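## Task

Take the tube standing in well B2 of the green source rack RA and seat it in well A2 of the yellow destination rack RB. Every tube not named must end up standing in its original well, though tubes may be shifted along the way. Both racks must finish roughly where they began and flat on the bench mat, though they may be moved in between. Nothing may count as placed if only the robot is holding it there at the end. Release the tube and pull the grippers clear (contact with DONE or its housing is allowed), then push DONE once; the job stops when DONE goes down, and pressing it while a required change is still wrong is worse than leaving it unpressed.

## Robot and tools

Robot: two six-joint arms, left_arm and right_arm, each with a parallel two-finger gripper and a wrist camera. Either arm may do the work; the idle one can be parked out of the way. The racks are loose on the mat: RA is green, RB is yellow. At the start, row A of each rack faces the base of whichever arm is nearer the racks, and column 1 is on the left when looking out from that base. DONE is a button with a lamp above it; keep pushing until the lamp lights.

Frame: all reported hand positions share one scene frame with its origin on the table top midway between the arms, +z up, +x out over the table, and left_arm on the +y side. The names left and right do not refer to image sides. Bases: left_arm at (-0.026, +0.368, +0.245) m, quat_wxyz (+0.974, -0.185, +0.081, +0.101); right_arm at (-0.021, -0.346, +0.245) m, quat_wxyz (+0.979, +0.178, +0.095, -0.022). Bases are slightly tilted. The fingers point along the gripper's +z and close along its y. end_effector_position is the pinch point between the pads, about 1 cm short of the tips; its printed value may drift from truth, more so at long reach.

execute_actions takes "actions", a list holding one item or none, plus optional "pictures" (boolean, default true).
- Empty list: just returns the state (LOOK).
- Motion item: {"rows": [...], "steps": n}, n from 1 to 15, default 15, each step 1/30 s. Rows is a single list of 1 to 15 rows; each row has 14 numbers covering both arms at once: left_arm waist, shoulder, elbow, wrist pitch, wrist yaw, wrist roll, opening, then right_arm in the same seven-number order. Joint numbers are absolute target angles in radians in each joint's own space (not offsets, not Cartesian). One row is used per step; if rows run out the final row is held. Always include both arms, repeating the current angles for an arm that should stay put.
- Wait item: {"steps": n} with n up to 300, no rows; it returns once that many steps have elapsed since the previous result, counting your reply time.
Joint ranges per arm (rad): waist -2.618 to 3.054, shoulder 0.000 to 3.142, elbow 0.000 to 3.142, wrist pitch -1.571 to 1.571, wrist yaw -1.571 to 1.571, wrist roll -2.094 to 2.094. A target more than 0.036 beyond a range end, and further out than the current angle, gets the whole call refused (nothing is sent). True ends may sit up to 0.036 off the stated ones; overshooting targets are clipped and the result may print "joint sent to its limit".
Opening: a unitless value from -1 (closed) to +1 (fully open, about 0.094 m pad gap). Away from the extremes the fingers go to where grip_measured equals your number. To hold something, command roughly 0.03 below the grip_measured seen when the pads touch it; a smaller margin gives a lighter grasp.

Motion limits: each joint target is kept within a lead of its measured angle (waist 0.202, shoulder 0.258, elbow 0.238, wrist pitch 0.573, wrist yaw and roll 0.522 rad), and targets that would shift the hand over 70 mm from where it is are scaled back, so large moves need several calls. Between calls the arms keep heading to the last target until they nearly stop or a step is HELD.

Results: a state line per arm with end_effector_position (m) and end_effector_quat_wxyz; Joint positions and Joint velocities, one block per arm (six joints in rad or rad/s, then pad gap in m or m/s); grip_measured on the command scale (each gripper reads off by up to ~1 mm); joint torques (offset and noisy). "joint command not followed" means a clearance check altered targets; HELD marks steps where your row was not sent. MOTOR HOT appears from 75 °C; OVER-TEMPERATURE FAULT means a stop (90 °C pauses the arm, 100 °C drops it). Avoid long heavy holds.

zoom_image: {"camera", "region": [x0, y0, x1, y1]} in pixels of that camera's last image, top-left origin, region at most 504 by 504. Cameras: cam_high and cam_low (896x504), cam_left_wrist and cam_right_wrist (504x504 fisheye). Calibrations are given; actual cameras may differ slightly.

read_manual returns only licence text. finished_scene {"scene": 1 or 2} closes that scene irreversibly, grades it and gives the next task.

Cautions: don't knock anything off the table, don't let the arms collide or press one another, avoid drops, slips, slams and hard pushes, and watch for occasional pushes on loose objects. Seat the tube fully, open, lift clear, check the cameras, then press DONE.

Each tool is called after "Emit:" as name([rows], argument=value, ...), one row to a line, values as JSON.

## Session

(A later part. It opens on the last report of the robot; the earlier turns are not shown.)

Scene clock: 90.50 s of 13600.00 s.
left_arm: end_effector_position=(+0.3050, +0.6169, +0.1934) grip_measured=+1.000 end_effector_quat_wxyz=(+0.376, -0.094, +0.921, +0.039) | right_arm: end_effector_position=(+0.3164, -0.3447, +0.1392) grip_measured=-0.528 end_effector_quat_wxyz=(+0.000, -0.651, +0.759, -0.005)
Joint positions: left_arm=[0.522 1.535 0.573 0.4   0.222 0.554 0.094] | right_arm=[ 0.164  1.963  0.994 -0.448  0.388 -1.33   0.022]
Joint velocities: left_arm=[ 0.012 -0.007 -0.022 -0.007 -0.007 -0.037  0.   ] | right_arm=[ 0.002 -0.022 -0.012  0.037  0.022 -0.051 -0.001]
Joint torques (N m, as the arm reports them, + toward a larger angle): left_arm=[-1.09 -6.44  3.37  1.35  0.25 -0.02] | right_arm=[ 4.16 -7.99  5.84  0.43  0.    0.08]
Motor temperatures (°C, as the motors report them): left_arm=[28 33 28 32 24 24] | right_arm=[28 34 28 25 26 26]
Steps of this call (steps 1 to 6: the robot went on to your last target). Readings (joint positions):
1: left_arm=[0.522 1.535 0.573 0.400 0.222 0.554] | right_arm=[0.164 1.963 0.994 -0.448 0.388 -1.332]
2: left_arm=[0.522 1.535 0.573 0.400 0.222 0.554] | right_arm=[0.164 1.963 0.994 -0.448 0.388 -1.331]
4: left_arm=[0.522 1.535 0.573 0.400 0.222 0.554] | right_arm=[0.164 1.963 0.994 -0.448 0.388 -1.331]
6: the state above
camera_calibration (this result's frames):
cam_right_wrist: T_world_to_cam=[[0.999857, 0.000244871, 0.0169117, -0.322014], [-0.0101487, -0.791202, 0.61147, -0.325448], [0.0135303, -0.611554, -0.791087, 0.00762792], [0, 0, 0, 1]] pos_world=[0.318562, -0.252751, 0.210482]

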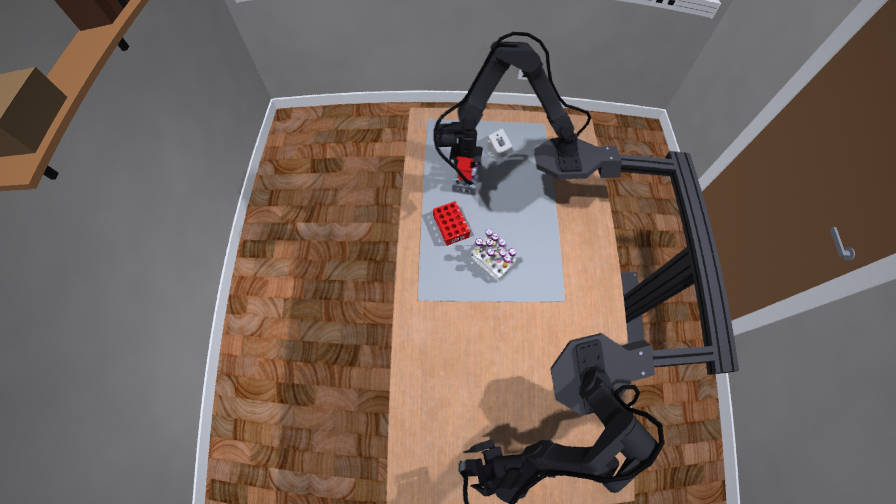

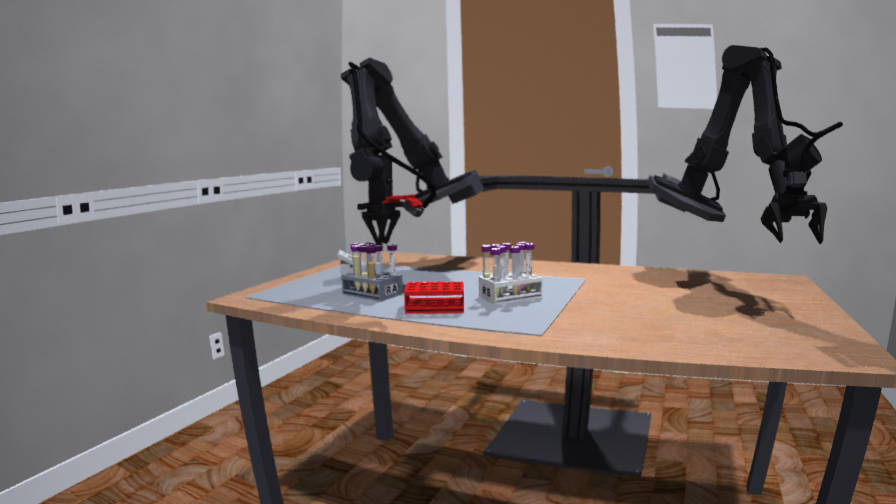

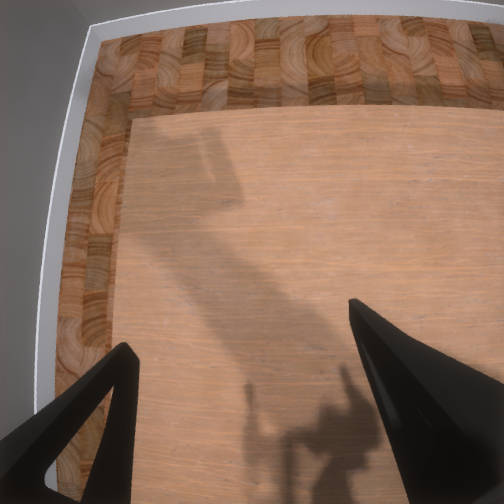

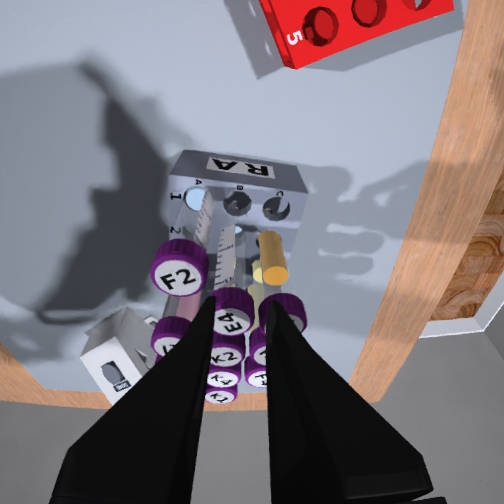

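Emit:
execute_actions([
  {"rows":[[0.522,1.535,0.573,0.4,0.222,0.554,1,0.19,1.985,1.01,-0.475,0.385,-1.315,-0.53],[0.522,1.535,0.573,0.4,0.222,0.554,1,0.194,1.988,1.01,-0.475,0.385,-1.31,-0.53],[0.522,1.535,0.573,0.4,0.222,0.554,1,0.197,1.981,1.01,-0.472,0.385,-1.307,-0.53]],"steps":15},
])

Emit:
zoom_image(camera="cam_right_wrist", region=[160,230,340,390])

Scene clock: 98.47 s of 13600.00 s.
left_arm: end_effector_position=(+0.3050, +0.6169, +0.1934) grip_measured=+1.000 end_effector_quat_wxyz=(+0.376, -0.094, +0.921, +0.039) | right_arm: end_effector_position=(+0.3140, -0.3392, +0.1392) grip_measured=-0.528 end_effector_quat_wxyz=(-0.002, -0.652, +0.758, -0.002)
Joint positions: left_arm=[0.522 1.535 0.573 0.4   0.222 0.554 0.094] | right_arm=[ 0.18   1.969  0.994 -0.455  0.388 -1.314  0.022]
Joint velocities: left_arm=[-0.002  0.002  0.002 -0.037 -0.051 -0.022  0.   ] | right_arm=[ 0.012 -0.002 -0.007 -0.022 -0.037 -0.022  0.001]
Joint torques (N m, as the arm reports them, + toward a larger angle): left_arm=[-1.12 -6.43  3.36  1.35  0.24 -0.02] | right_arm=[ 4.27 -7.98  5.45  0.4  -0.07  0.06]
Motor temperatures (°C, as the motors report them): left_arm=[28 33 28 32 24 24] | right_arm=[28 34 28 25 26 26]
Steps of this call (steps 1 to 15: the robot went on to your last target; steps 16 to 90: nothing new was sent; then 4.47 s passed at rest; steps 91 to 105: all 15 steps of this action). Readings (joint positions):
91: left_arm=[0.522 1.535 0.573 0.400 0.222 0.554] | right_arm=[0.165 1.963 0.994 -0.449 0.388 -1.328]
92: left_arm=[0.522 1.535 0.573 0.400 0.222 0.554] | right_arm=[0.166 1.964 0.994 -0.451 0.388 -1.326]
94: left_arm=[0.522 1.535 0.573 0.400 0.222 0.554] | right_arm=[0.172 1.967 0.994 -0.452 0.388 -1.321]
98: left_arm=[0.522 1.535 0.573 0.400 0.222 0.554] | right_arm=[0.180 1.969 0.994 -0.455 0.388 -1.316]
105: the state above
camera_calibration (this result's frames):
cam_right_wrist: T_world_to_cam=[[0.999942, 0.00353886, 0.010203, -0.317531], [-0.00342277, -0.79222, 0.610226, -0.323409], [0.0102425, -0.610225, -0.792162, 0.0127386], [0, 0, 0, 1]] pos_world=[0.316275, -0.247314, 0.210683]

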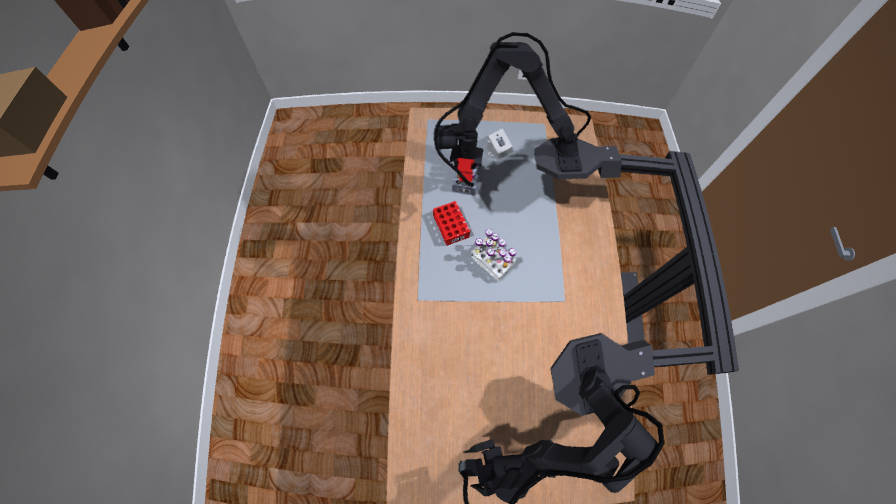

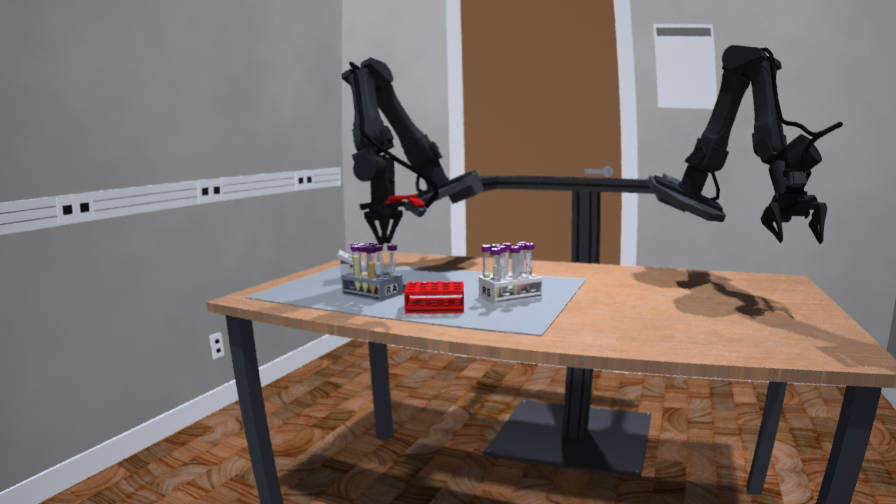

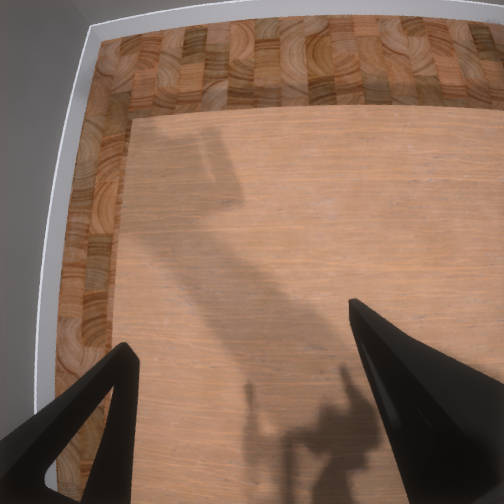

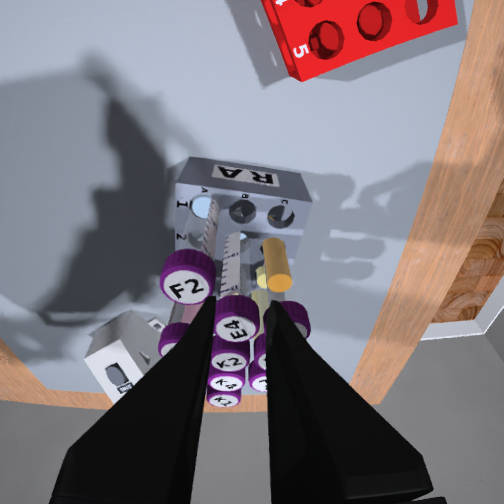

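Region (160, 230, 340, 390) of cam_right_wrist's 504x504 image, scaled by 2.800, with more detail than that image has.

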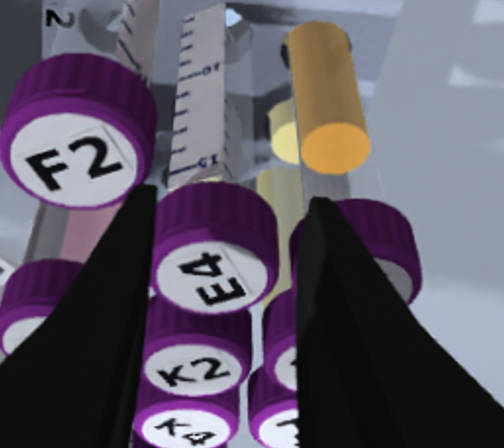

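Emit:
execute_actions([
  {"rows":[[0.522,1.535,0.573,0.4,0.222,0.554,1,0.176,1.981,0.98,-0.44,0.38,-1.32,-0.53],[0.522,1.535,0.573,0.4,0.222,0.554,1,0.174,1.985,0.975,-0.435,0.378,-1.322,-0.53],[0.522,1.535,0.573,0.4,0.222,0.554,1,0.172,1.989,0.972,-0.43,0.376,-1.324,-0.53],[0.522,1.535,0.573,0.4,0.222,0.554,1,0.171,1.992,0.974,-0.425,0.376,-1.326,-0.53],[0.522,1.535,0.573,0.4,0.222,0.554,1,0.170,1.994,0.976,-0.42,0.376,-1.328,-0.53],[0.522,1.535,0.573,0.4,0.222,0.554,1,0.169,1.997,0.976,-0.415,0.376,-1.33,-0.53],[0.522,1.535,0.573,0.4,0.222,0.554,1,0.168,2.0,0.975,-0.41,0.376,-1.332,-0.53],[0.522,1.535,0.573,0.4,0.222,0.554,1,0.167,2.003,0.975,-0.406,0.376,-1.334,-0.53],[0.522,1.535,0.573,0.4,0.222,0.554,1,0.166,2.006,0.975,-0.402,0.376,-1.336,-0.53],[0.522,1.535,0.573,0.4,0.222,0.554,1,0.165,2.009,0.975,-0.398,0.376,-1.336,-0.53],[0.522,1.535,0.573,0.4,0.222,0.554,1,0.165,2.011,0.975,-0.395,0.376,-1.336,-0.53]],"steps":15},
], pictures=false)

Emit:
execute_actions([
  {"steps":8},
])

Emit:
zoom_image(camera="cam_right_wrist", region=[160,230,340,390])

Scene clock: 110.73 s of 13600.00 s.
left_arm: end_effector_position=(+0.3050, +0.6169, +0.1934) grip_measured=+1.000 end_effector_quat_wxyz=(+0.376, -0.094, +0.921, +0.039) | right_arm: end_effector_position=(+0.3167, -0.3394, +0.1292) grip_measured=-0.528 end_effector_quat_wxyz=(+0.000, -0.652, +0.758, -0.005)
Joint positions: left_arm=[0.522 1.535 0.573 0.4   0.222 0.554 0.094] | right_arm=[ 0.168  2.     0.994 -0.413  0.388 -1.328  0.022]
Joint velocities: left_arm=[ 0.012  0.007  0.007 -0.022 -0.007 -0.037  0.   ] | right_arm=[-0.002 -0.012  0.017  0.022 -0.051  0.037 -0.   ]
Joint torques (N m, as the arm reports them, + toward a larger angle): left_arm=[-1.06 -6.41  3.36  1.34  0.24 -0.02] | right_arm=[ 2.94 -8.16  2.31  0.74 -0.17 -0.07]
Motor temperatures (°C, as the motors report them): left_arm=[28 33 28 32 24 24] | right_arm=[28 34 29 25 26 26]
Steps of this call (steps 1 to 15: the robot went on to your last target; steps 16 to 90: nothing new was sent; then 8.77 s passed at rest; steps 91 to 105: all 15 steps of this action). Readings (joint positions):
91: left_arm=[0.522 1.535 0.573 0.400 0.222 0.554] | right_arm=[0.180 1.969 0.994 -0.455 0.388 -1.313]
92: left_arm=[0.522 1.535 0.573 0.400 0.222 0.554] | right_arm=[0.180 1.969 0.994 -0.454 0.388 -1.314]
94: left_arm=[0.522 1.535 0.573 0.400 0.222 0.554] | right_arm=[0.180 1.969 0.994 -0.449 0.388 -1.316]
98: left_arm=[0.522 1.535 0.573 0.400 0.222 0.554] | right_arm=[0.173 1.981 0.994 -0.432 0.388 -1.321]
105: the state above

Scene clock: 111.00 s of 13600.00 s.
left_arm: end_effector_position=(+0.3050, +0.6169, +0.1934) grip_measured=+1.000 end_effector_quat_wxyz=(+0.376, -0.094, +0.921, +0.039) | right_arm: end_effector_position=(+0.3183, -0.3393, +0.1293) grip_measured=-0.528 end_effector_quat_wxyz=(+0.003, -0.652, +0.759, -0.007)
Joint positions: left_arm=[0.522 1.535 0.573 0.4   0.222 0.554 0.094] | right_arm=[ 0.168  2.     0.994 -0.406  0.388 -1.33   0.022]
Joint velocities: left_arm=[ 0.002 -0.012 -0.017  0.037 -0.051  0.022  0.   ] | right_arm=[ 0.007 -0.012  0.007  0.022 -0.007 -0.051 -0.   ]
Joint torques (N m, as the arm reports them, + toward a larger angle): left_arm=[-1.06 -6.42  3.35  1.34  0.24  0.  ] | right_arm=[ 2.92 -8.19  2.38  0.75 -0.17 -0.07]
Motor temperatures (°C, as the motors report them): left_arm=[28 33 28 32 24 24] | right_arm=[28 34 29 25 26 26]
Steps of this call (steps 1 to 8: the robot went on to your last target). Readings (joint positions):
1: left_arm=[0.522 1.535 0.573 0.400 0.222 0.554] | right_arm=[0.168 2.000 0.994 -0.411 0.388 -1.329]
2: left_arm=[0.522 1.535 0.573 0.400 0.222 0.554] | right_arm=[0.168 2.000 0.994 -0.410 0.388 -1.329]
4: left_arm=[0.522 1.535 0.573 0.400 0.222 0.554] | right_arm=[0.168 2.000 0.994 -0.408 0.388 -1.329]
8: the state above
camera_calibration (this result's frames):
cam_right_wrist: T_world_to_cam=[[0.999749, 0.00167818, 0.0223536, -0.32387], [-0.0123236, -0.791834, 0.610612, -0.314477], [0.0187251, -0.610734, -0.791615, 0.00178508], [0, 0, 0, 1]] pos_world=[0.31988, -0.24738, 0.200676]

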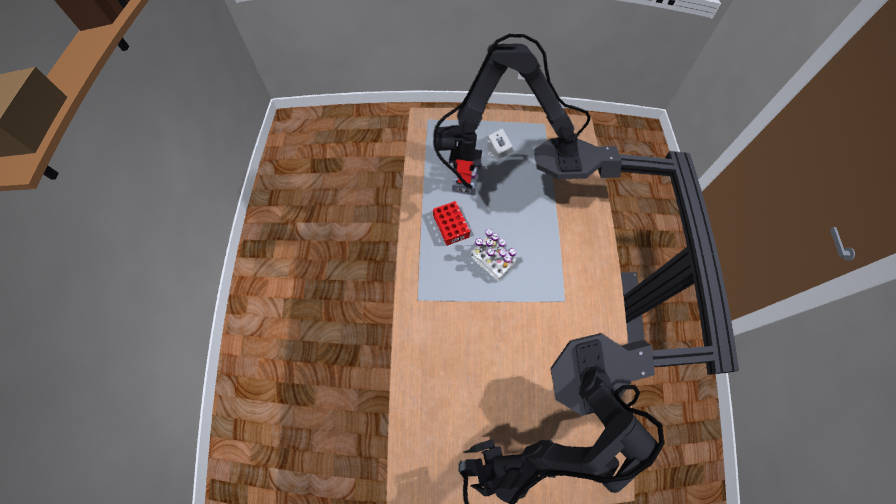

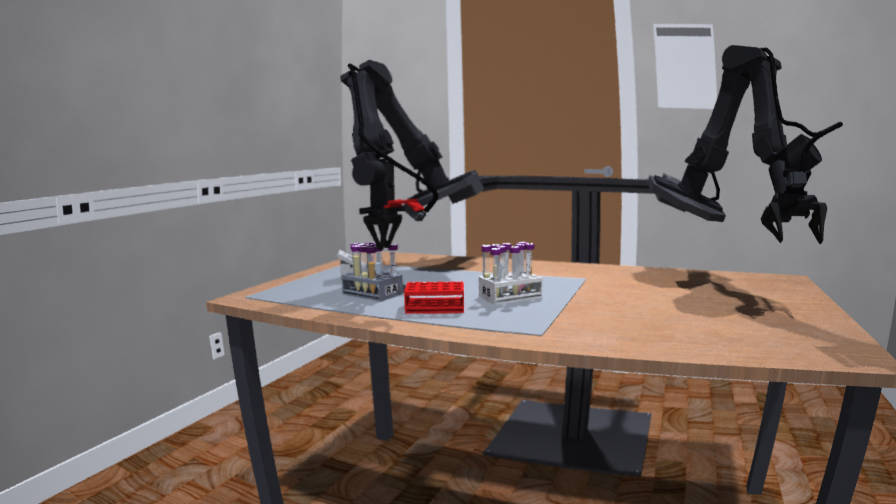

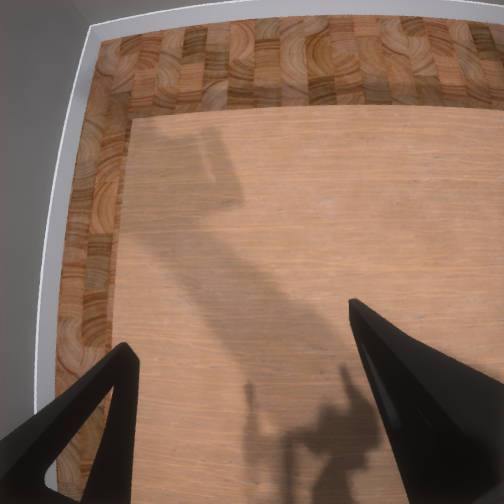

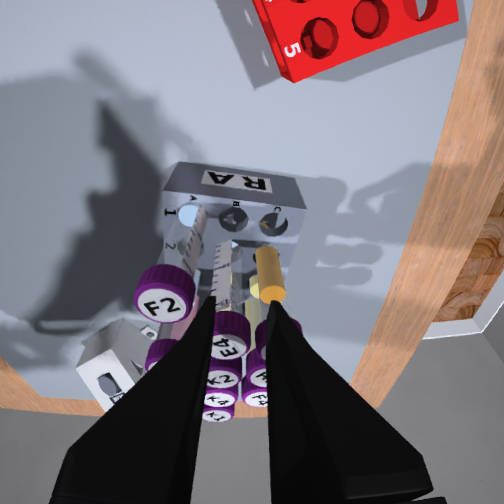

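Region (160, 230, 340, 390) of cam_right_wrist's 504x504 image, scaled by 2.800, with more detail than that image has.

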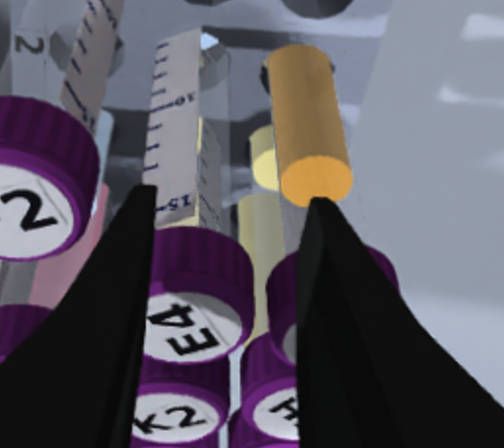

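Emit:
execute_actions([
  {"rows":[[0.522,1.535,0.573,0.4,0.222,0.554,1,0.168,2.005,0.962,-0.398,0.376,-1.336,-0.53],[0.522,1.535,0.573,0.4,0.222,0.554,1,0.168,2.005,0.962,-0.398,0.376,-1.336,-0.53],[0.522,1.535,0.573,0.4,0.222,0.554,1,0.168,2.005,0.962,-0.398,0.376,-1.336,-0.53],[0.522,1.535,0.573,0.4,0.222,0.554,1,0.168,2.005,0.968,-0.398,0.376,-1.336,-0.53]],"steps":12},
])

Emit:
zoom_image(camera="cam_right_wrist", region=[160,230,340,390])

Scene clock: 117.67 s of 13600.00 s.
left_arm: end_effector_position=(+0.3050, +0.6169, +0.1934) grip_measured=+1.000 end_effector_quat_wxyz=(+0.376, -0.094, +0.921, +0.039) | right_arm: end_effector_position=(+0.3125, -0.3389, +0.1270) grip_measured=-0.528 end_effector_quat_wxyz=(-0.001, -0.653, +0.757, -0.004)
Joint positions: left_arm=[0.522 1.535 0.573 0.4   0.222 0.554 0.094] | right_arm=[ 0.168  2.     0.978 -0.401  0.388 -1.331  0.022]
Joint velocities: left_arm=[-0.007  0.007  0.007  0.007 -0.037  0.007  0.   ] | right_arm=[ 0.007 -0.002 -0.002  0.081  0.095  0.037 -0.001]
Joint torques (N m, as the arm reports them, + toward a larger angle): left_arm=[-1.08 -6.42  3.4   1.34  0.24 -0.02] | right_arm=[ 3.14 -8.68  3.05  0.63 -0.19 -0.07]
Motor temperatures (°C, as the motors report them): left_arm=[28 33 28 32 24 24] | right_arm=[28 34 28 25 26 26]
Steps of this call (steps 1 to 15: the robot went on to your last target; steps 16 to 90: nothing new was sent; then 3.27 s passed at rest; steps 91 to 102: all 12 steps of this action). Readings (joint positions):
91: left_arm=[0.522 1.535 0.573 0.400 0.222 0.554] | right_arm=[0.168 2.000 0.991 -0.403 0.388 -1.330]
92: left_arm=[0.522 1.535 0.573 0.400 0.222 0.554] | right_arm=[0.168 2.000 0.988 -0.401 0.388 -1.330]
94: left_arm=[0.522 1.535 0.573 0.400 0.222 0.554] | right_arm=[0.168 2.000 0.980 -0.401 0.388 -1.331]
98: left_arm=[0.522 1.535 0.573 0.400 0.222 0.554] | right_arm=[0.168 2.000 0.978 -0.401 0.388 -1.331]
102: the state above
camera_calibration (this result's frames):
cam_right_wrist: T_world_to_cam=[[0.999902, 0.00642696, 0.0124746, -0.315296], [-0.00254199, -0.791293, 0.611432, -0.315875], [0.0138007, -0.611404, -0.791198, 0.00159791], [0, 0, 0, 1]] pos_world=[0.31444, -0.246946, 0.198334]

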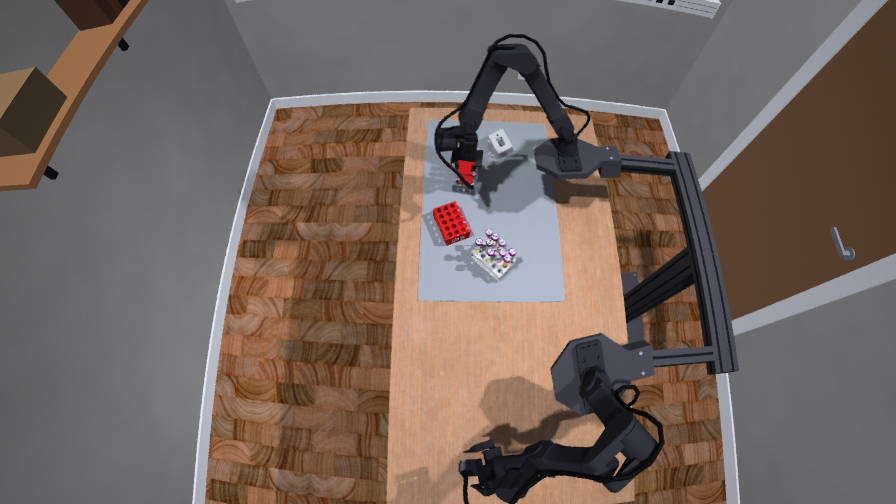

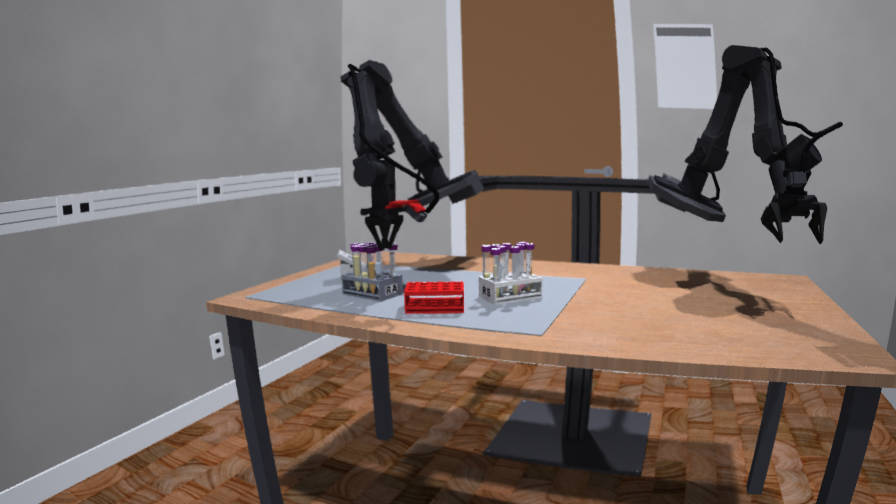

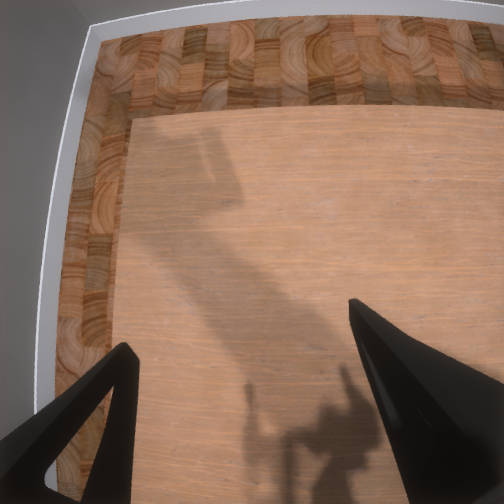

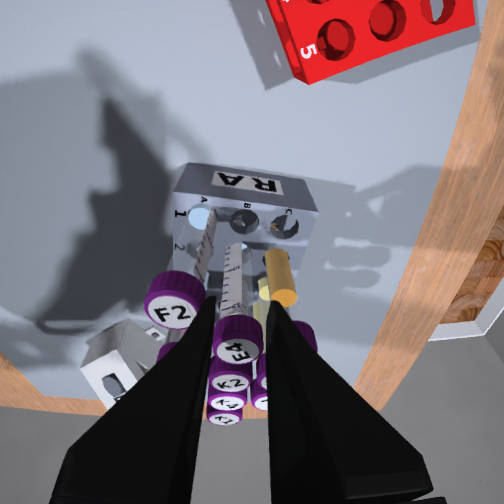

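Region (160, 230, 340, 390) of cam_right_wrist's 504x504 image, scaled by 2.800, with more detail than that image has.

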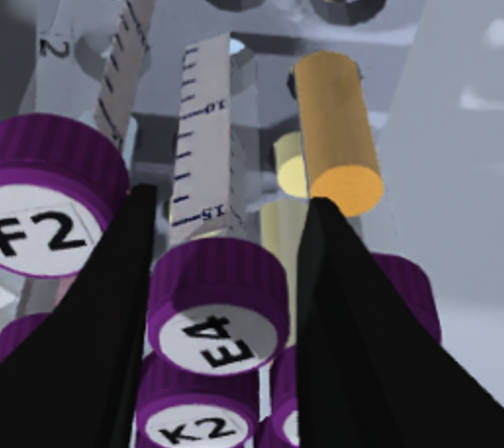

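Emit:
execute_actions([
  {"rows":[[0.522,1.535,0.573,0.4,0.222,0.554,1,0.16,1.972,0.958,-0.39,0.372,-1.34,-0.53],[0.522,1.535,0.573,0.4,0.222,0.554,1,0.157,1.970,0.958,-0.39,0.372,-1.343,-0.53],[0.522,1.535,0.573,0.4,0.222,0.554,1,0.156,1.972,0.963,-0.39,0.372,-1.346,-0.53],[0.522,1.535,0.573,0.4,0.222,0.554,1,0.154,1.971,0.963,-0.39,0.372,-1.349,-0.53],[0.522,1.535,0.573,0.4,0.222,0.554,1,0.152,1.970,0.962,-0.39,0.372,-1.352,-0.53],[0.522,1.535,0.573,0.4,0.222,0.554,1,0.150,1.968,0.961,-0.39,0.372,-1.355,-0.53],[0.522,1.535,0.573,0.4,0.222,0.554,1,0.147,1.966,0.960,-0.39,0.372,-1.358,-0.53],[0.522,1.535,0.573,0.4,0.222,0.554,1,0.144,1.964,0.959,-0.39,0.372,-1.361,-0.53],[0.522,1.535,0.573,0.4,0.222,0.554,1,0.141,1.962,0.958,-0.39,0.372,-1.364,-0.53],[0.522,1.535,0.573,0.4,0.222,0.554,1,0.138,1.960,0.957,-0.39,0.372,-1.367,-0.53],[0.522,1.535,0.573,0.4,0.222,0.554,1,0.135,1.959,0.956,-0.39,0.372,-1.37,-0.53]],"steps":15},
])

Emit:
zoom_image(camera="cam_right_wrist", region=[160,230,340,390])

Scene clock: 126.60 s of 13600.00 s.
left_arm: end_effector_position=(+0.3050, +0.6169, +0.1934) grip_measured=+1.000 end_effector_quat_wxyz=(+0.376, -0.094, +0.921, +0.039) | right_arm: end_effector_position=(+0.3125, -0.3501, +0.1270) grip_measured=-0.528 end_effector_quat_wxyz=(-0.002, -0.652, +0.758, -0.005)
Joint positions: left_arm=[0.522 1.535 0.573 0.4   0.222 0.554 0.094] | right_arm=[ 0.137  1.984  0.972 -0.399  0.387 -1.359  0.022]
Joint velocities: left_arm=[-0.012 -0.002 -0.002  0.022  0.037  0.022  0.   ] | right_arm=[ 0.012 -0.002 -0.012 -0.051  0.051  0.007  0.   ]
Joint torques (N m, as the arm reports them, + toward a larger angle): left_arm=[-1.07 -6.48  3.36  1.34  0.24 -0.02] | right_arm=[  2.93 -11.2    2.62   0.7   -0.2   -0.09]
Motor temperatures (°C, as the motors report them): left_arm=[28 33 28 32 24 24] | right_arm=[28 34 28 25 26 26]
Steps of this call (steps 1 to 15: the robot went on to your last target; steps 16 to 100: nothing new was sent; then 5.10 s passed at rest; steps 101 to 115: all 15 steps of this action). Readings (joint positions):
101: left_arm=[0.522 1.535 0.573 0.400 0.222 0.554] | right_arm=[0.168 2.000 0.978 -0.401 0.388 -1.331]
102: left_arm=[0.522 1.535 0.573 0.400 0.222 0.554] | right_arm=[0.167 2.000 0.978 -0.401 0.388 -1.332]
104: left_arm=[0.522 1.535 0.573 0.400 0.222 0.554] | right_arm=[0.164 2.000 0.978 -0.401 0.387 -1.335]
108: left_arm=[0.522 1.535 0.573 0.400 0.222 0.554] | right_arm=[0.153 1.999 0.978 -0.400 0.387 -1.345]
115: the state above
camera_calibration (this result's frames):
cam_right_wrist: T_world_to_cam=[[0.999919, 0.00218429, 0.0125052, -0.316717], [-0.00595407, -0.789315, 0.61396, -0.323281], [0.0112116, -0.613985, -0.789238, -0.0055938], [0, 0, 0, 1]] pos_world=[0.31483, -0.257913, 0.198028]

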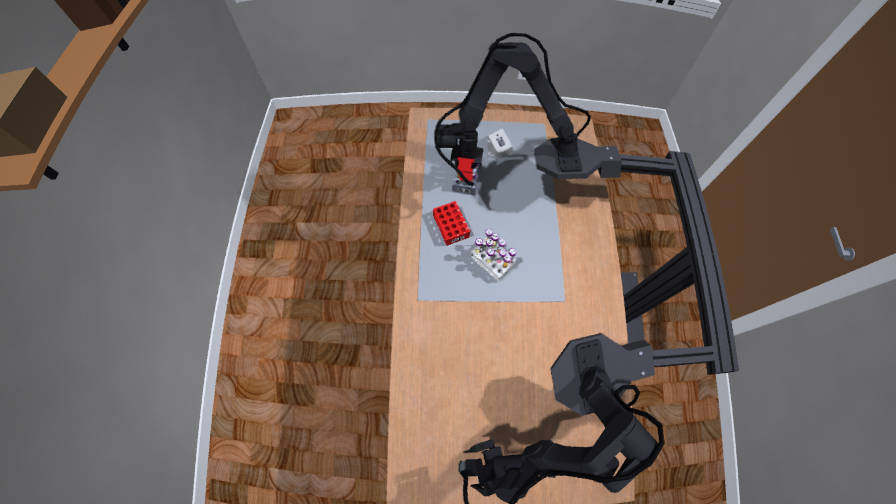

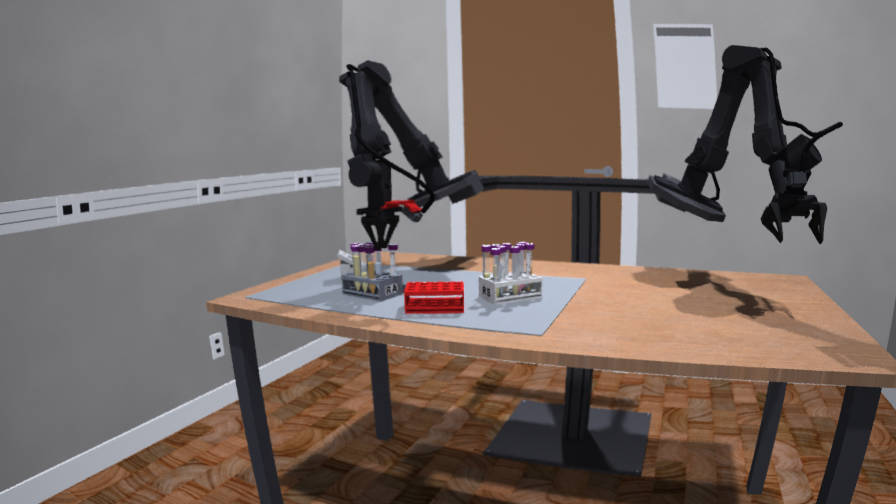

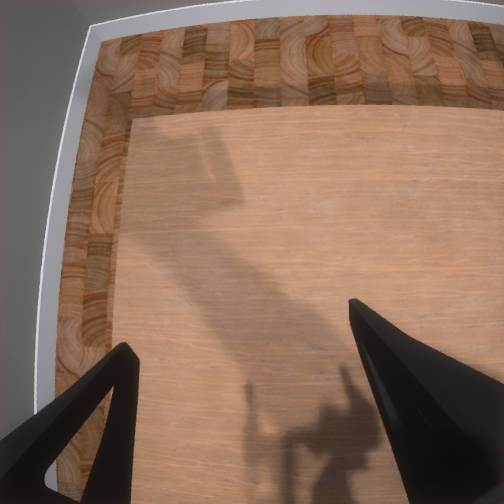

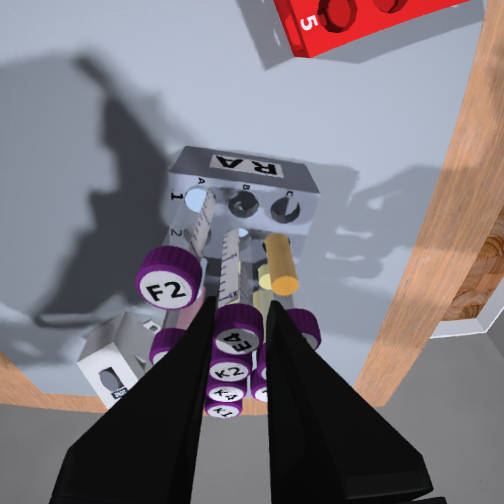

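Region (160, 230, 340, 390) of cam_right_wrist's 504x504 image, scaled by 2.800, with more detail than that image has.

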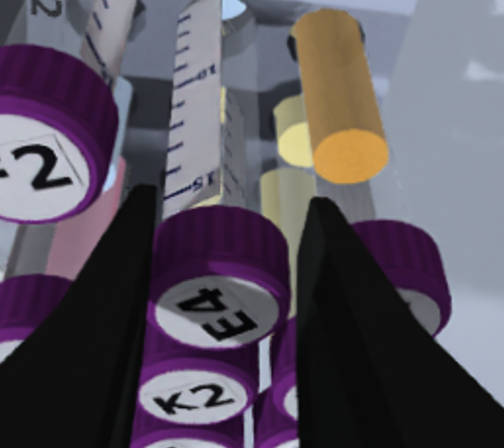

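Emit:
execute_actions([
  {"rows":[[0.522,1.535,0.573,0.4,0.222,0.554,1,0.137,1.96,0.945,-0.39,0.368,-1.37,-0.51],[0.522,1.535,0.573,0.4,0.222,0.554,1,0.137,1.952,0.942,-0.39,0.368,-1.373,-0.51],[0.522,1.535,0.573,0.4,0.222,0.554,1,0.135,1.95,0.945,-0.39,0.368,-1.376,-0.51],[0.522,1.535,0.573,0.4,0.222,0.554,1,0.130,1.952,0.952,-0.39,0.368,-1.379,-0.51],[0.522,1.535,0.573,0.4,0.222,0.554,1,0.126,1.953,0.952,-0.39,0.368,-1.382,-0.51],[0.522,1.535,0.573,0.4,0.222,0.554,1,0.124,1.952,0.951,-0.39,0.368,-1.385,-0.51],[0.522,1.535,0.573,0.4,0.222,0.554,1,0.122,1.95,0.95,-0.39,0.368,-1.388,-0.51],[0.522,1.535,0.573,0.4,0.222,0.554,1,0.119,1.948,0.949,-0.39,0.368,-1.391,-0.51],[0.522,1.535,0.573,0.4,0.222,0.554,1,0.116,1.946,0.948,-0.39,0.368,-1.394,-0.51],[0.522,1.535,0.573,0.4,0.222,0.554,1,0.113,1.944,0.947,-0.39,0.368,-1.397,-0.51],[0.522,1.535,0.573,0.4,0.222,0.554,1,0.110,1.942,0.946,-0.39,0.368,-1.40,-0.51],[0.522,1.535,0.573,0.4,0.222,0.554,1,0.107,1.940,0.945,-0.39,0.368,-1.403,-0.51],[0.522,1.535,0.573,0.4,0.222,0.554,1,0.105,1.939,0.944,-0.39,0.368,-1.403,-0.51]],"steps":15},
], pictures=false)

Emit:
execute_actions([
  {"steps":5},
])

Emit:
zoom_image(camera="cam_right_wrist", region=[160,230,340,390])

Scene clock: 135.97 s of 13600.00 s.
left_arm: end_effector_position=(+0.3050, +0.6169, +0.1934) grip_measured=+1.000 end_effector_quat_wxyz=(+0.376, -0.094, +0.921, +0.039) | right_arm: end_effector_position=(+0.3115, -0.3597, +0.1272) grip_measured=-0.512 end_effector_quat_wxyz=(-0.002, -0.652, +0.758, -0.005)
Joint positions: left_arm=[0.522 1.535 0.573 0.4   0.222 0.554 0.094] | right_arm=[ 0.108  1.965  0.961 -0.395  0.381 -1.391  0.023]
Joint velocities: left_arm=[-0.007 -0.022 -0.007 -0.007 -0.037 -0.022  0.   ] | right_arm=[-0.022 -0.042 -0.007  0.095 -0.066  0.066  0.001]
Joint torques (N m, as the arm reports them, + toward a larger angle): left_arm=[-1.07 -6.42  3.38  1.34  0.25  0.  ] | right_arm=[  2.87 -11.12   2.4    0.66  -0.11  -0.06]
Motor temperatures (°C, as the motors report them): left_arm=[28 33 28 32 24 24] | right_arm=[28 35 28 25 26 26]
Steps of this call (steps 1 to 15: the robot went on to your last target; steps 16 to 130: nothing new was sent; then 4.53 s passed at rest; steps 131 to 145: all 15 steps of this action). Readings (joint positions):
131: left_arm=[0.522 1.535 0.573 0.400 0.222 0.554] | right_arm=[0.137 1.984 0.970 -0.398 0.386 -1.364]
132: left_arm=[0.522 1.535 0.573 0.400 0.222 0.554] | right_arm=[0.137 1.982 0.967 -0.396 0.386 -1.364]
134: left_arm=[0.522 1.535 0.573 0.400 0.222 0.554] | right_arm=[0.137 1.980 0.961 -0.396 0.385 -1.367]
138: left_arm=[0.522 1.535 0.573 0.400 0.222 0.554] | right_arm=[0.129 1.980 0.961 -0.395 0.383 -1.375]
145: the state above

Scene clock: 136.13 s of 13600.00 s.
left_arm: end_effector_position=(+0.3050, +0.6169, +0.1934) grip_measured=+1.000 end_effector_quat_wxyz=(+0.376, -0.094, +0.921, +0.039) | right_arm: end_effector_position=(+0.3115, -0.3597, +0.1273) grip_measured=-0.512 end_effector_quat_wxyz=(-0.001, -0.654, +0.757, -0.004)
Joint positions: left_arm=[0.522 1.535 0.573 0.4   0.222 0.554 0.094] | right_arm=[ 0.108  1.965  0.961 -0.395  0.38  -1.395  0.023]
Joint velocities: left_arm=[ 0.022  0.007 -0.007 -0.051 -0.037  0.037  0.   ] | right_arm=[ 0.007  0.002  0.007 -0.022 -0.022 -0.007 -0.001]
Joint torques (N m, as the arm reports them, + toward a larger angle): left_arm=[-1.03 -6.42  3.4   1.34  0.25  0.  ] | right_arm=[  2.75 -11.28   2.42   0.67  -0.17  -0.06]
Motor temperatures (°C, as the motors report them): left_arm=[28 33 28 32 24 24] | right_arm=[28 35 28 25 26 26]
Steps of this call (steps 1 to 5: the robot went on to your last target). Readings (joint positions):
1: left_arm=[0.522 1.535 0.573 0.400 0.222 0.554] | right_arm=[0.108 1.965 0.961 -0.395 0.380 -1.392]
2: left_arm=[0.522 1.535 0.573 0.400 0.222 0.554] | right_arm=[0.108 1.965 0.961 -0.395 0.380 -1.393]
4: left_arm=[0.522 1.535 0.573 0.400 0.222 0.554] | right_arm=[0.108 1.965 0.961 -0.395 0.380 -1.395]
5: the state above
camera_calibration (this result's frames):
cam_right_wrist: T_world_to_cam=[[0.999892, 0.00693921, 0.0129882, -0.31402], [-0.00246123, -0.79085, 0.612005, -0.332421], [0.0145186, -0.611971, -0.790747, -0.0113614], [0, 0, 0, 1]] pos_world=[0.313333, -0.267669, 0.198538]

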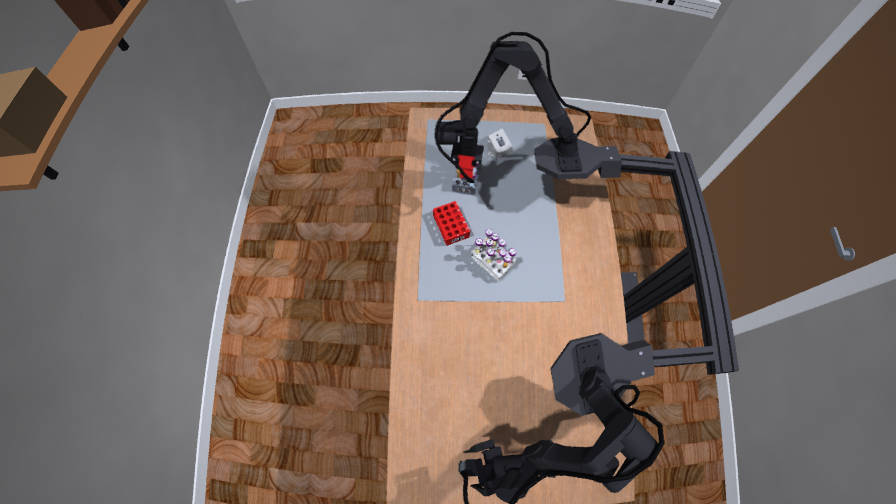

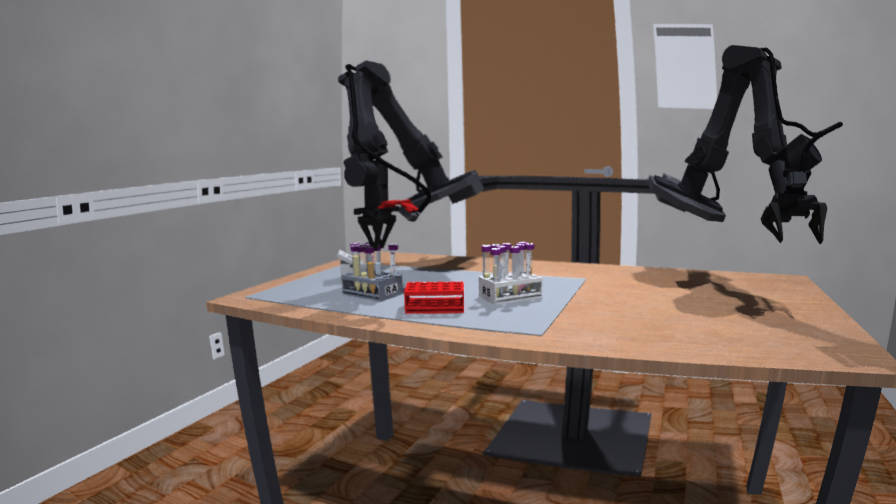

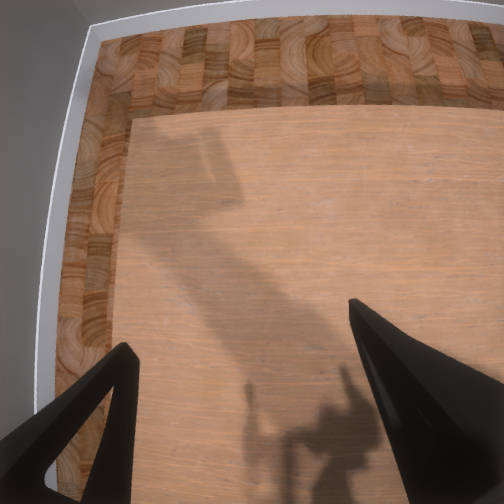

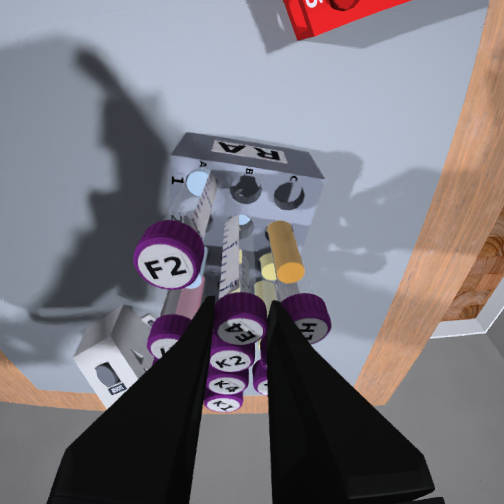

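Region (160, 230, 340, 390) of cam_right_wrist's 504x504 image, scaled by 2.800, with more detail than that image has.

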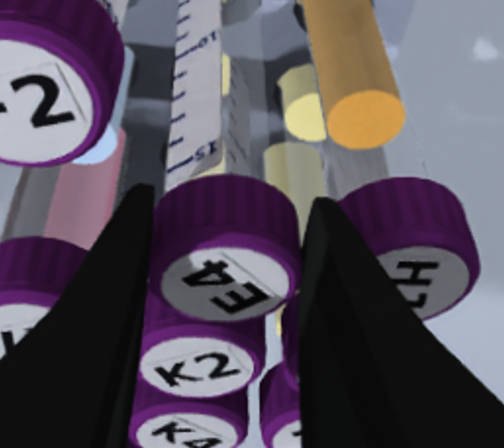

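Emit:
execute_actions([
  {"rows":[[0.522,1.535,0.573,0.4,0.222,0.554,1,0.098,1.932,0.935,-0.39,0.368,-1.41,-0.5],[0.522,1.535,0.573,0.4,0.222,0.554,1,0.095,1.928,0.932,-0.39,0.368,-1.413,-0.5],[0.522,1.535,0.573,0.4,0.222,0.554,1,0.092,1.928,0.94,-0.39,0.368,-1.416,-0.5],[0.522,1.535,0.573,0.4,0.222,0.554,1,0.090,1.933,0.945,-0.39,0.368,-1.418,-0.5]],"steps":14},
])

Emit:
zoom_image(camera="cam_right_wrist", region=[160,230,340,390])

Scene clock: 140.07 s of 13600.00 s.
left_arm: end_effector_position=(+0.3050, +0.6169, +0.1934) grip_measured=+1.000 end_effector_quat_wxyz=(+0.376, -0.094, +0.921, +0.039) | right_arm: end_effector_position=(+0.3086, -0.3651, +0.1261) grip_measured=-0.502 end_effector_quat_wxyz=(-0.004, -0.654, +0.756, -0.003)
Joint positions: left_arm=[0.522 1.535 0.573 0.4   0.222 0.554 0.094] | right_arm=[ 0.092  1.958  0.952 -0.393  0.379 -1.411  0.023]
Joint velocities: left_arm=[ 0.012 -0.012 -0.007 -0.051 -0.007  0.007  0.   ] | right_arm=[ 0.002 -0.002 -0.002  0.007  0.022  0.051 -0.   ]
Joint torques (N m, as the arm reports them, + toward a larger angle): left_arm=[-1.1  -6.45  3.38  1.35  0.24 -0.01] | right_arm=[  2.79 -11.17   3.32   0.62  -0.15  -0.07]
Motor temperatures (°C, as the motors report them): left_arm=[28 33 28 32 24 24] | right_arm=[28 35 28 25 26 26]
Steps of this call (steps 1 to 15: the robot went on to your last target; steps 16 to 90: nothing new was sent; then 0.47 s passed at rest; steps 91 to 104: all 14 steps of this action). Readings (joint positions):
91: left_arm=[0.522 1.535 0.573 0.400 0.222 0.554] | right_arm=[0.108 1.964 0.959 -0.394 0.379 -1.398]
92: left_arm=[0.522 1.535 0.573 0.400 0.222 0.554] | right_arm=[0.106 1.962 0.956 -0.393 0.379 -1.400]
94: left_arm=[0.522 1.535 0.573 0.400 0.222 0.554] | right_arm=[0.101 1.958 0.952 -0.394 0.379 -1.404]
98: left_arm=[0.522 1.535 0.573 0.400 0.222 0.554] | right_arm=[0.092 1.958 0.952 -0.393 0.379 -1.409]
104: the state above
camera_calibration (this result's frames):
cam_right_wrist: T_world_to_cam=[[0.999936, 0.00851164, 0.00751679, -0.309819], [0.00210351, -0.789326, 0.613971, -0.337093], [0.0111591, -0.613915, -0.789293, -0.0154384], [0, 0, 0, 1]] pos_world=[0.31068, -0.272917, 0.197109]

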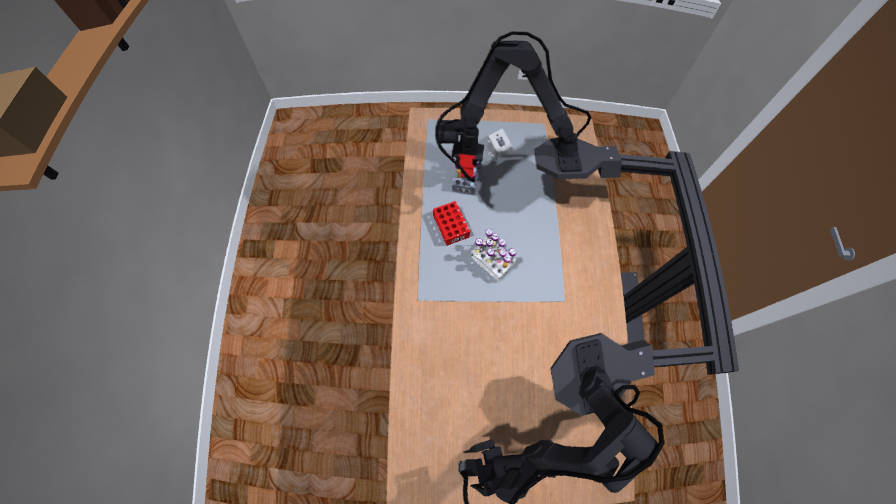

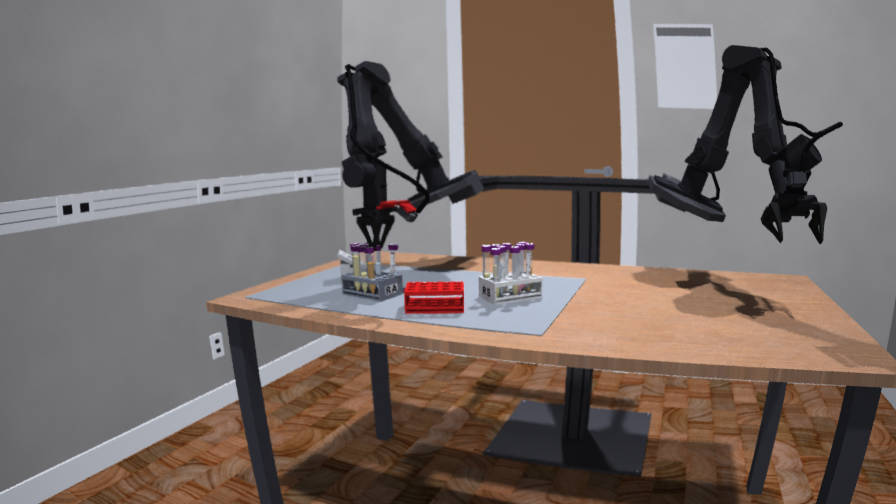

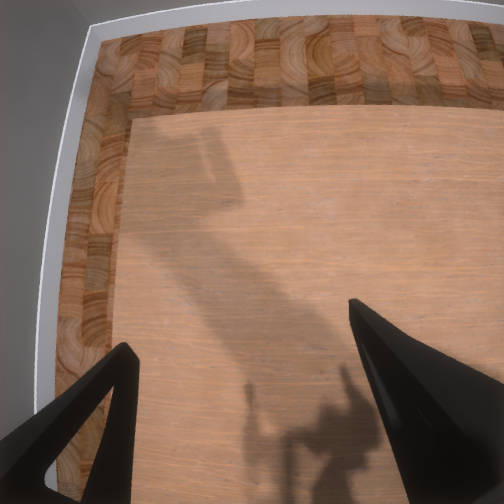

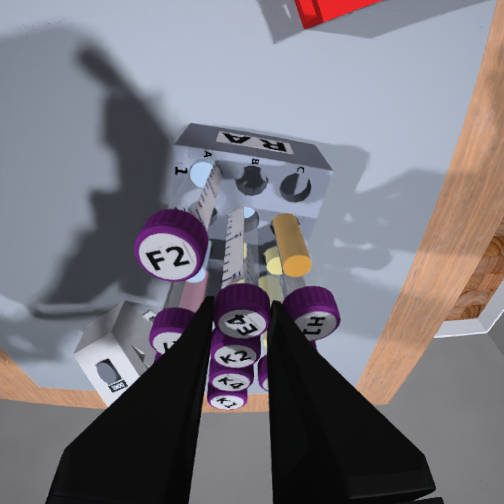

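Region (160, 230, 340, 390) of cam_right_wrist's 504x504 image, scaled by 2.800, with more detail than that image has.

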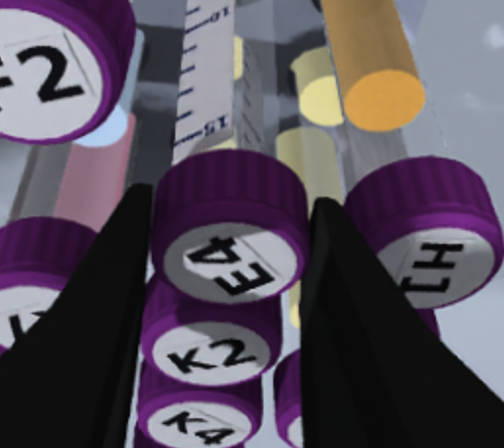

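Emit:
execute_actions([
  {"rows":[[0.522,1.535,0.573,0.4,0.222,0.554,1,0.092,1.95,0.952,-0.393,0.375,-1.412,-0.53],[0.522,1.535,0.573,0.4,0.222,0.554,1,0.092,1.95,0.952,-0.393,0.375,-1.412,-0.55],[0.522,1.535,0.573,0.4,0.222,0.554,1,0.092,1.95,0.952,-0.393,0.375,-1.412,-0.57],[0.522,1.535,0.573,0.4,0.222,0.554,1,0.092,1.95,0.952,-0.393,0.375,-1.412,-0.595]],"steps":12},
], pictures=false)

Scene clock: 142.40 s of 13600.00 s.
left_arm: end_effector_position=(+0.3050, +0.6169, +0.1934) grip_measured=+1.000 end_effector_quat_wxyz=(+0.376, -0.094, +0.921, +0.039) | right_arm: end_effector_position=(+0.3086, -0.3651, +0.1261) grip_measured=-0.571 end_effector_quat_wxyz=(-0.004, -0.655, +0.756, -0.003)
Joint positions: left_arm=[0.522 1.535 0.573 0.4   0.222 0.554 0.094] | right_arm=[ 0.092  1.958  0.952 -0.393  0.379 -1.412  0.02 ]
Joint velocities: left_arm=[-0.012  0.017  0.007  0.051  0.037 -0.022  0.   ] | right_arm=[ 0.007 -0.022  0.007 -0.051  0.022 -0.007  0.001]
Joint torques (N m, as the arm reports them, + toward a larger angle): left_arm=[-1.03 -6.43  3.37  1.34  0.24 -0.02] | right_arm=[ 2.93 -9.59  3.94  0.6  -0.08  0.01]
Motor temperatures (°C, as the motors report them): left_arm=[28 33 28 32 24 24] | right_arm=[28 35 28 25 26 26]
Steps of this call (steps 1 to 15: the robot went on to your last target; steps 16 to 58: nothing new was sent; steps 59 to 70: all 12 steps of this action). Readings (joint positions):
59: left_arm=[0.522 1.535 0.573 0.400 0.222 0.554] | right_arm=[0.092 1.958 0.952 -0.393 0.379 -1.412]
60: left_arm=[0.522 1.535 0.573 0.400 0.222 0.554] | right_arm=[0.092 1.958 0.952 -0.393 0.379 -1.412]
62: left_arm=[0.522 1.535 0.573 0.400 0.222 0.554] | right_arm=[0.092 1.958 0.952 -0.393 0.379 -1.412]
66: left_arm=[0.522 1.535 0.573 0.400 0.222 0.554] | right_arm=[0.092 1.958 0.952 -0.393 0.379 -1.412]
70: the state above


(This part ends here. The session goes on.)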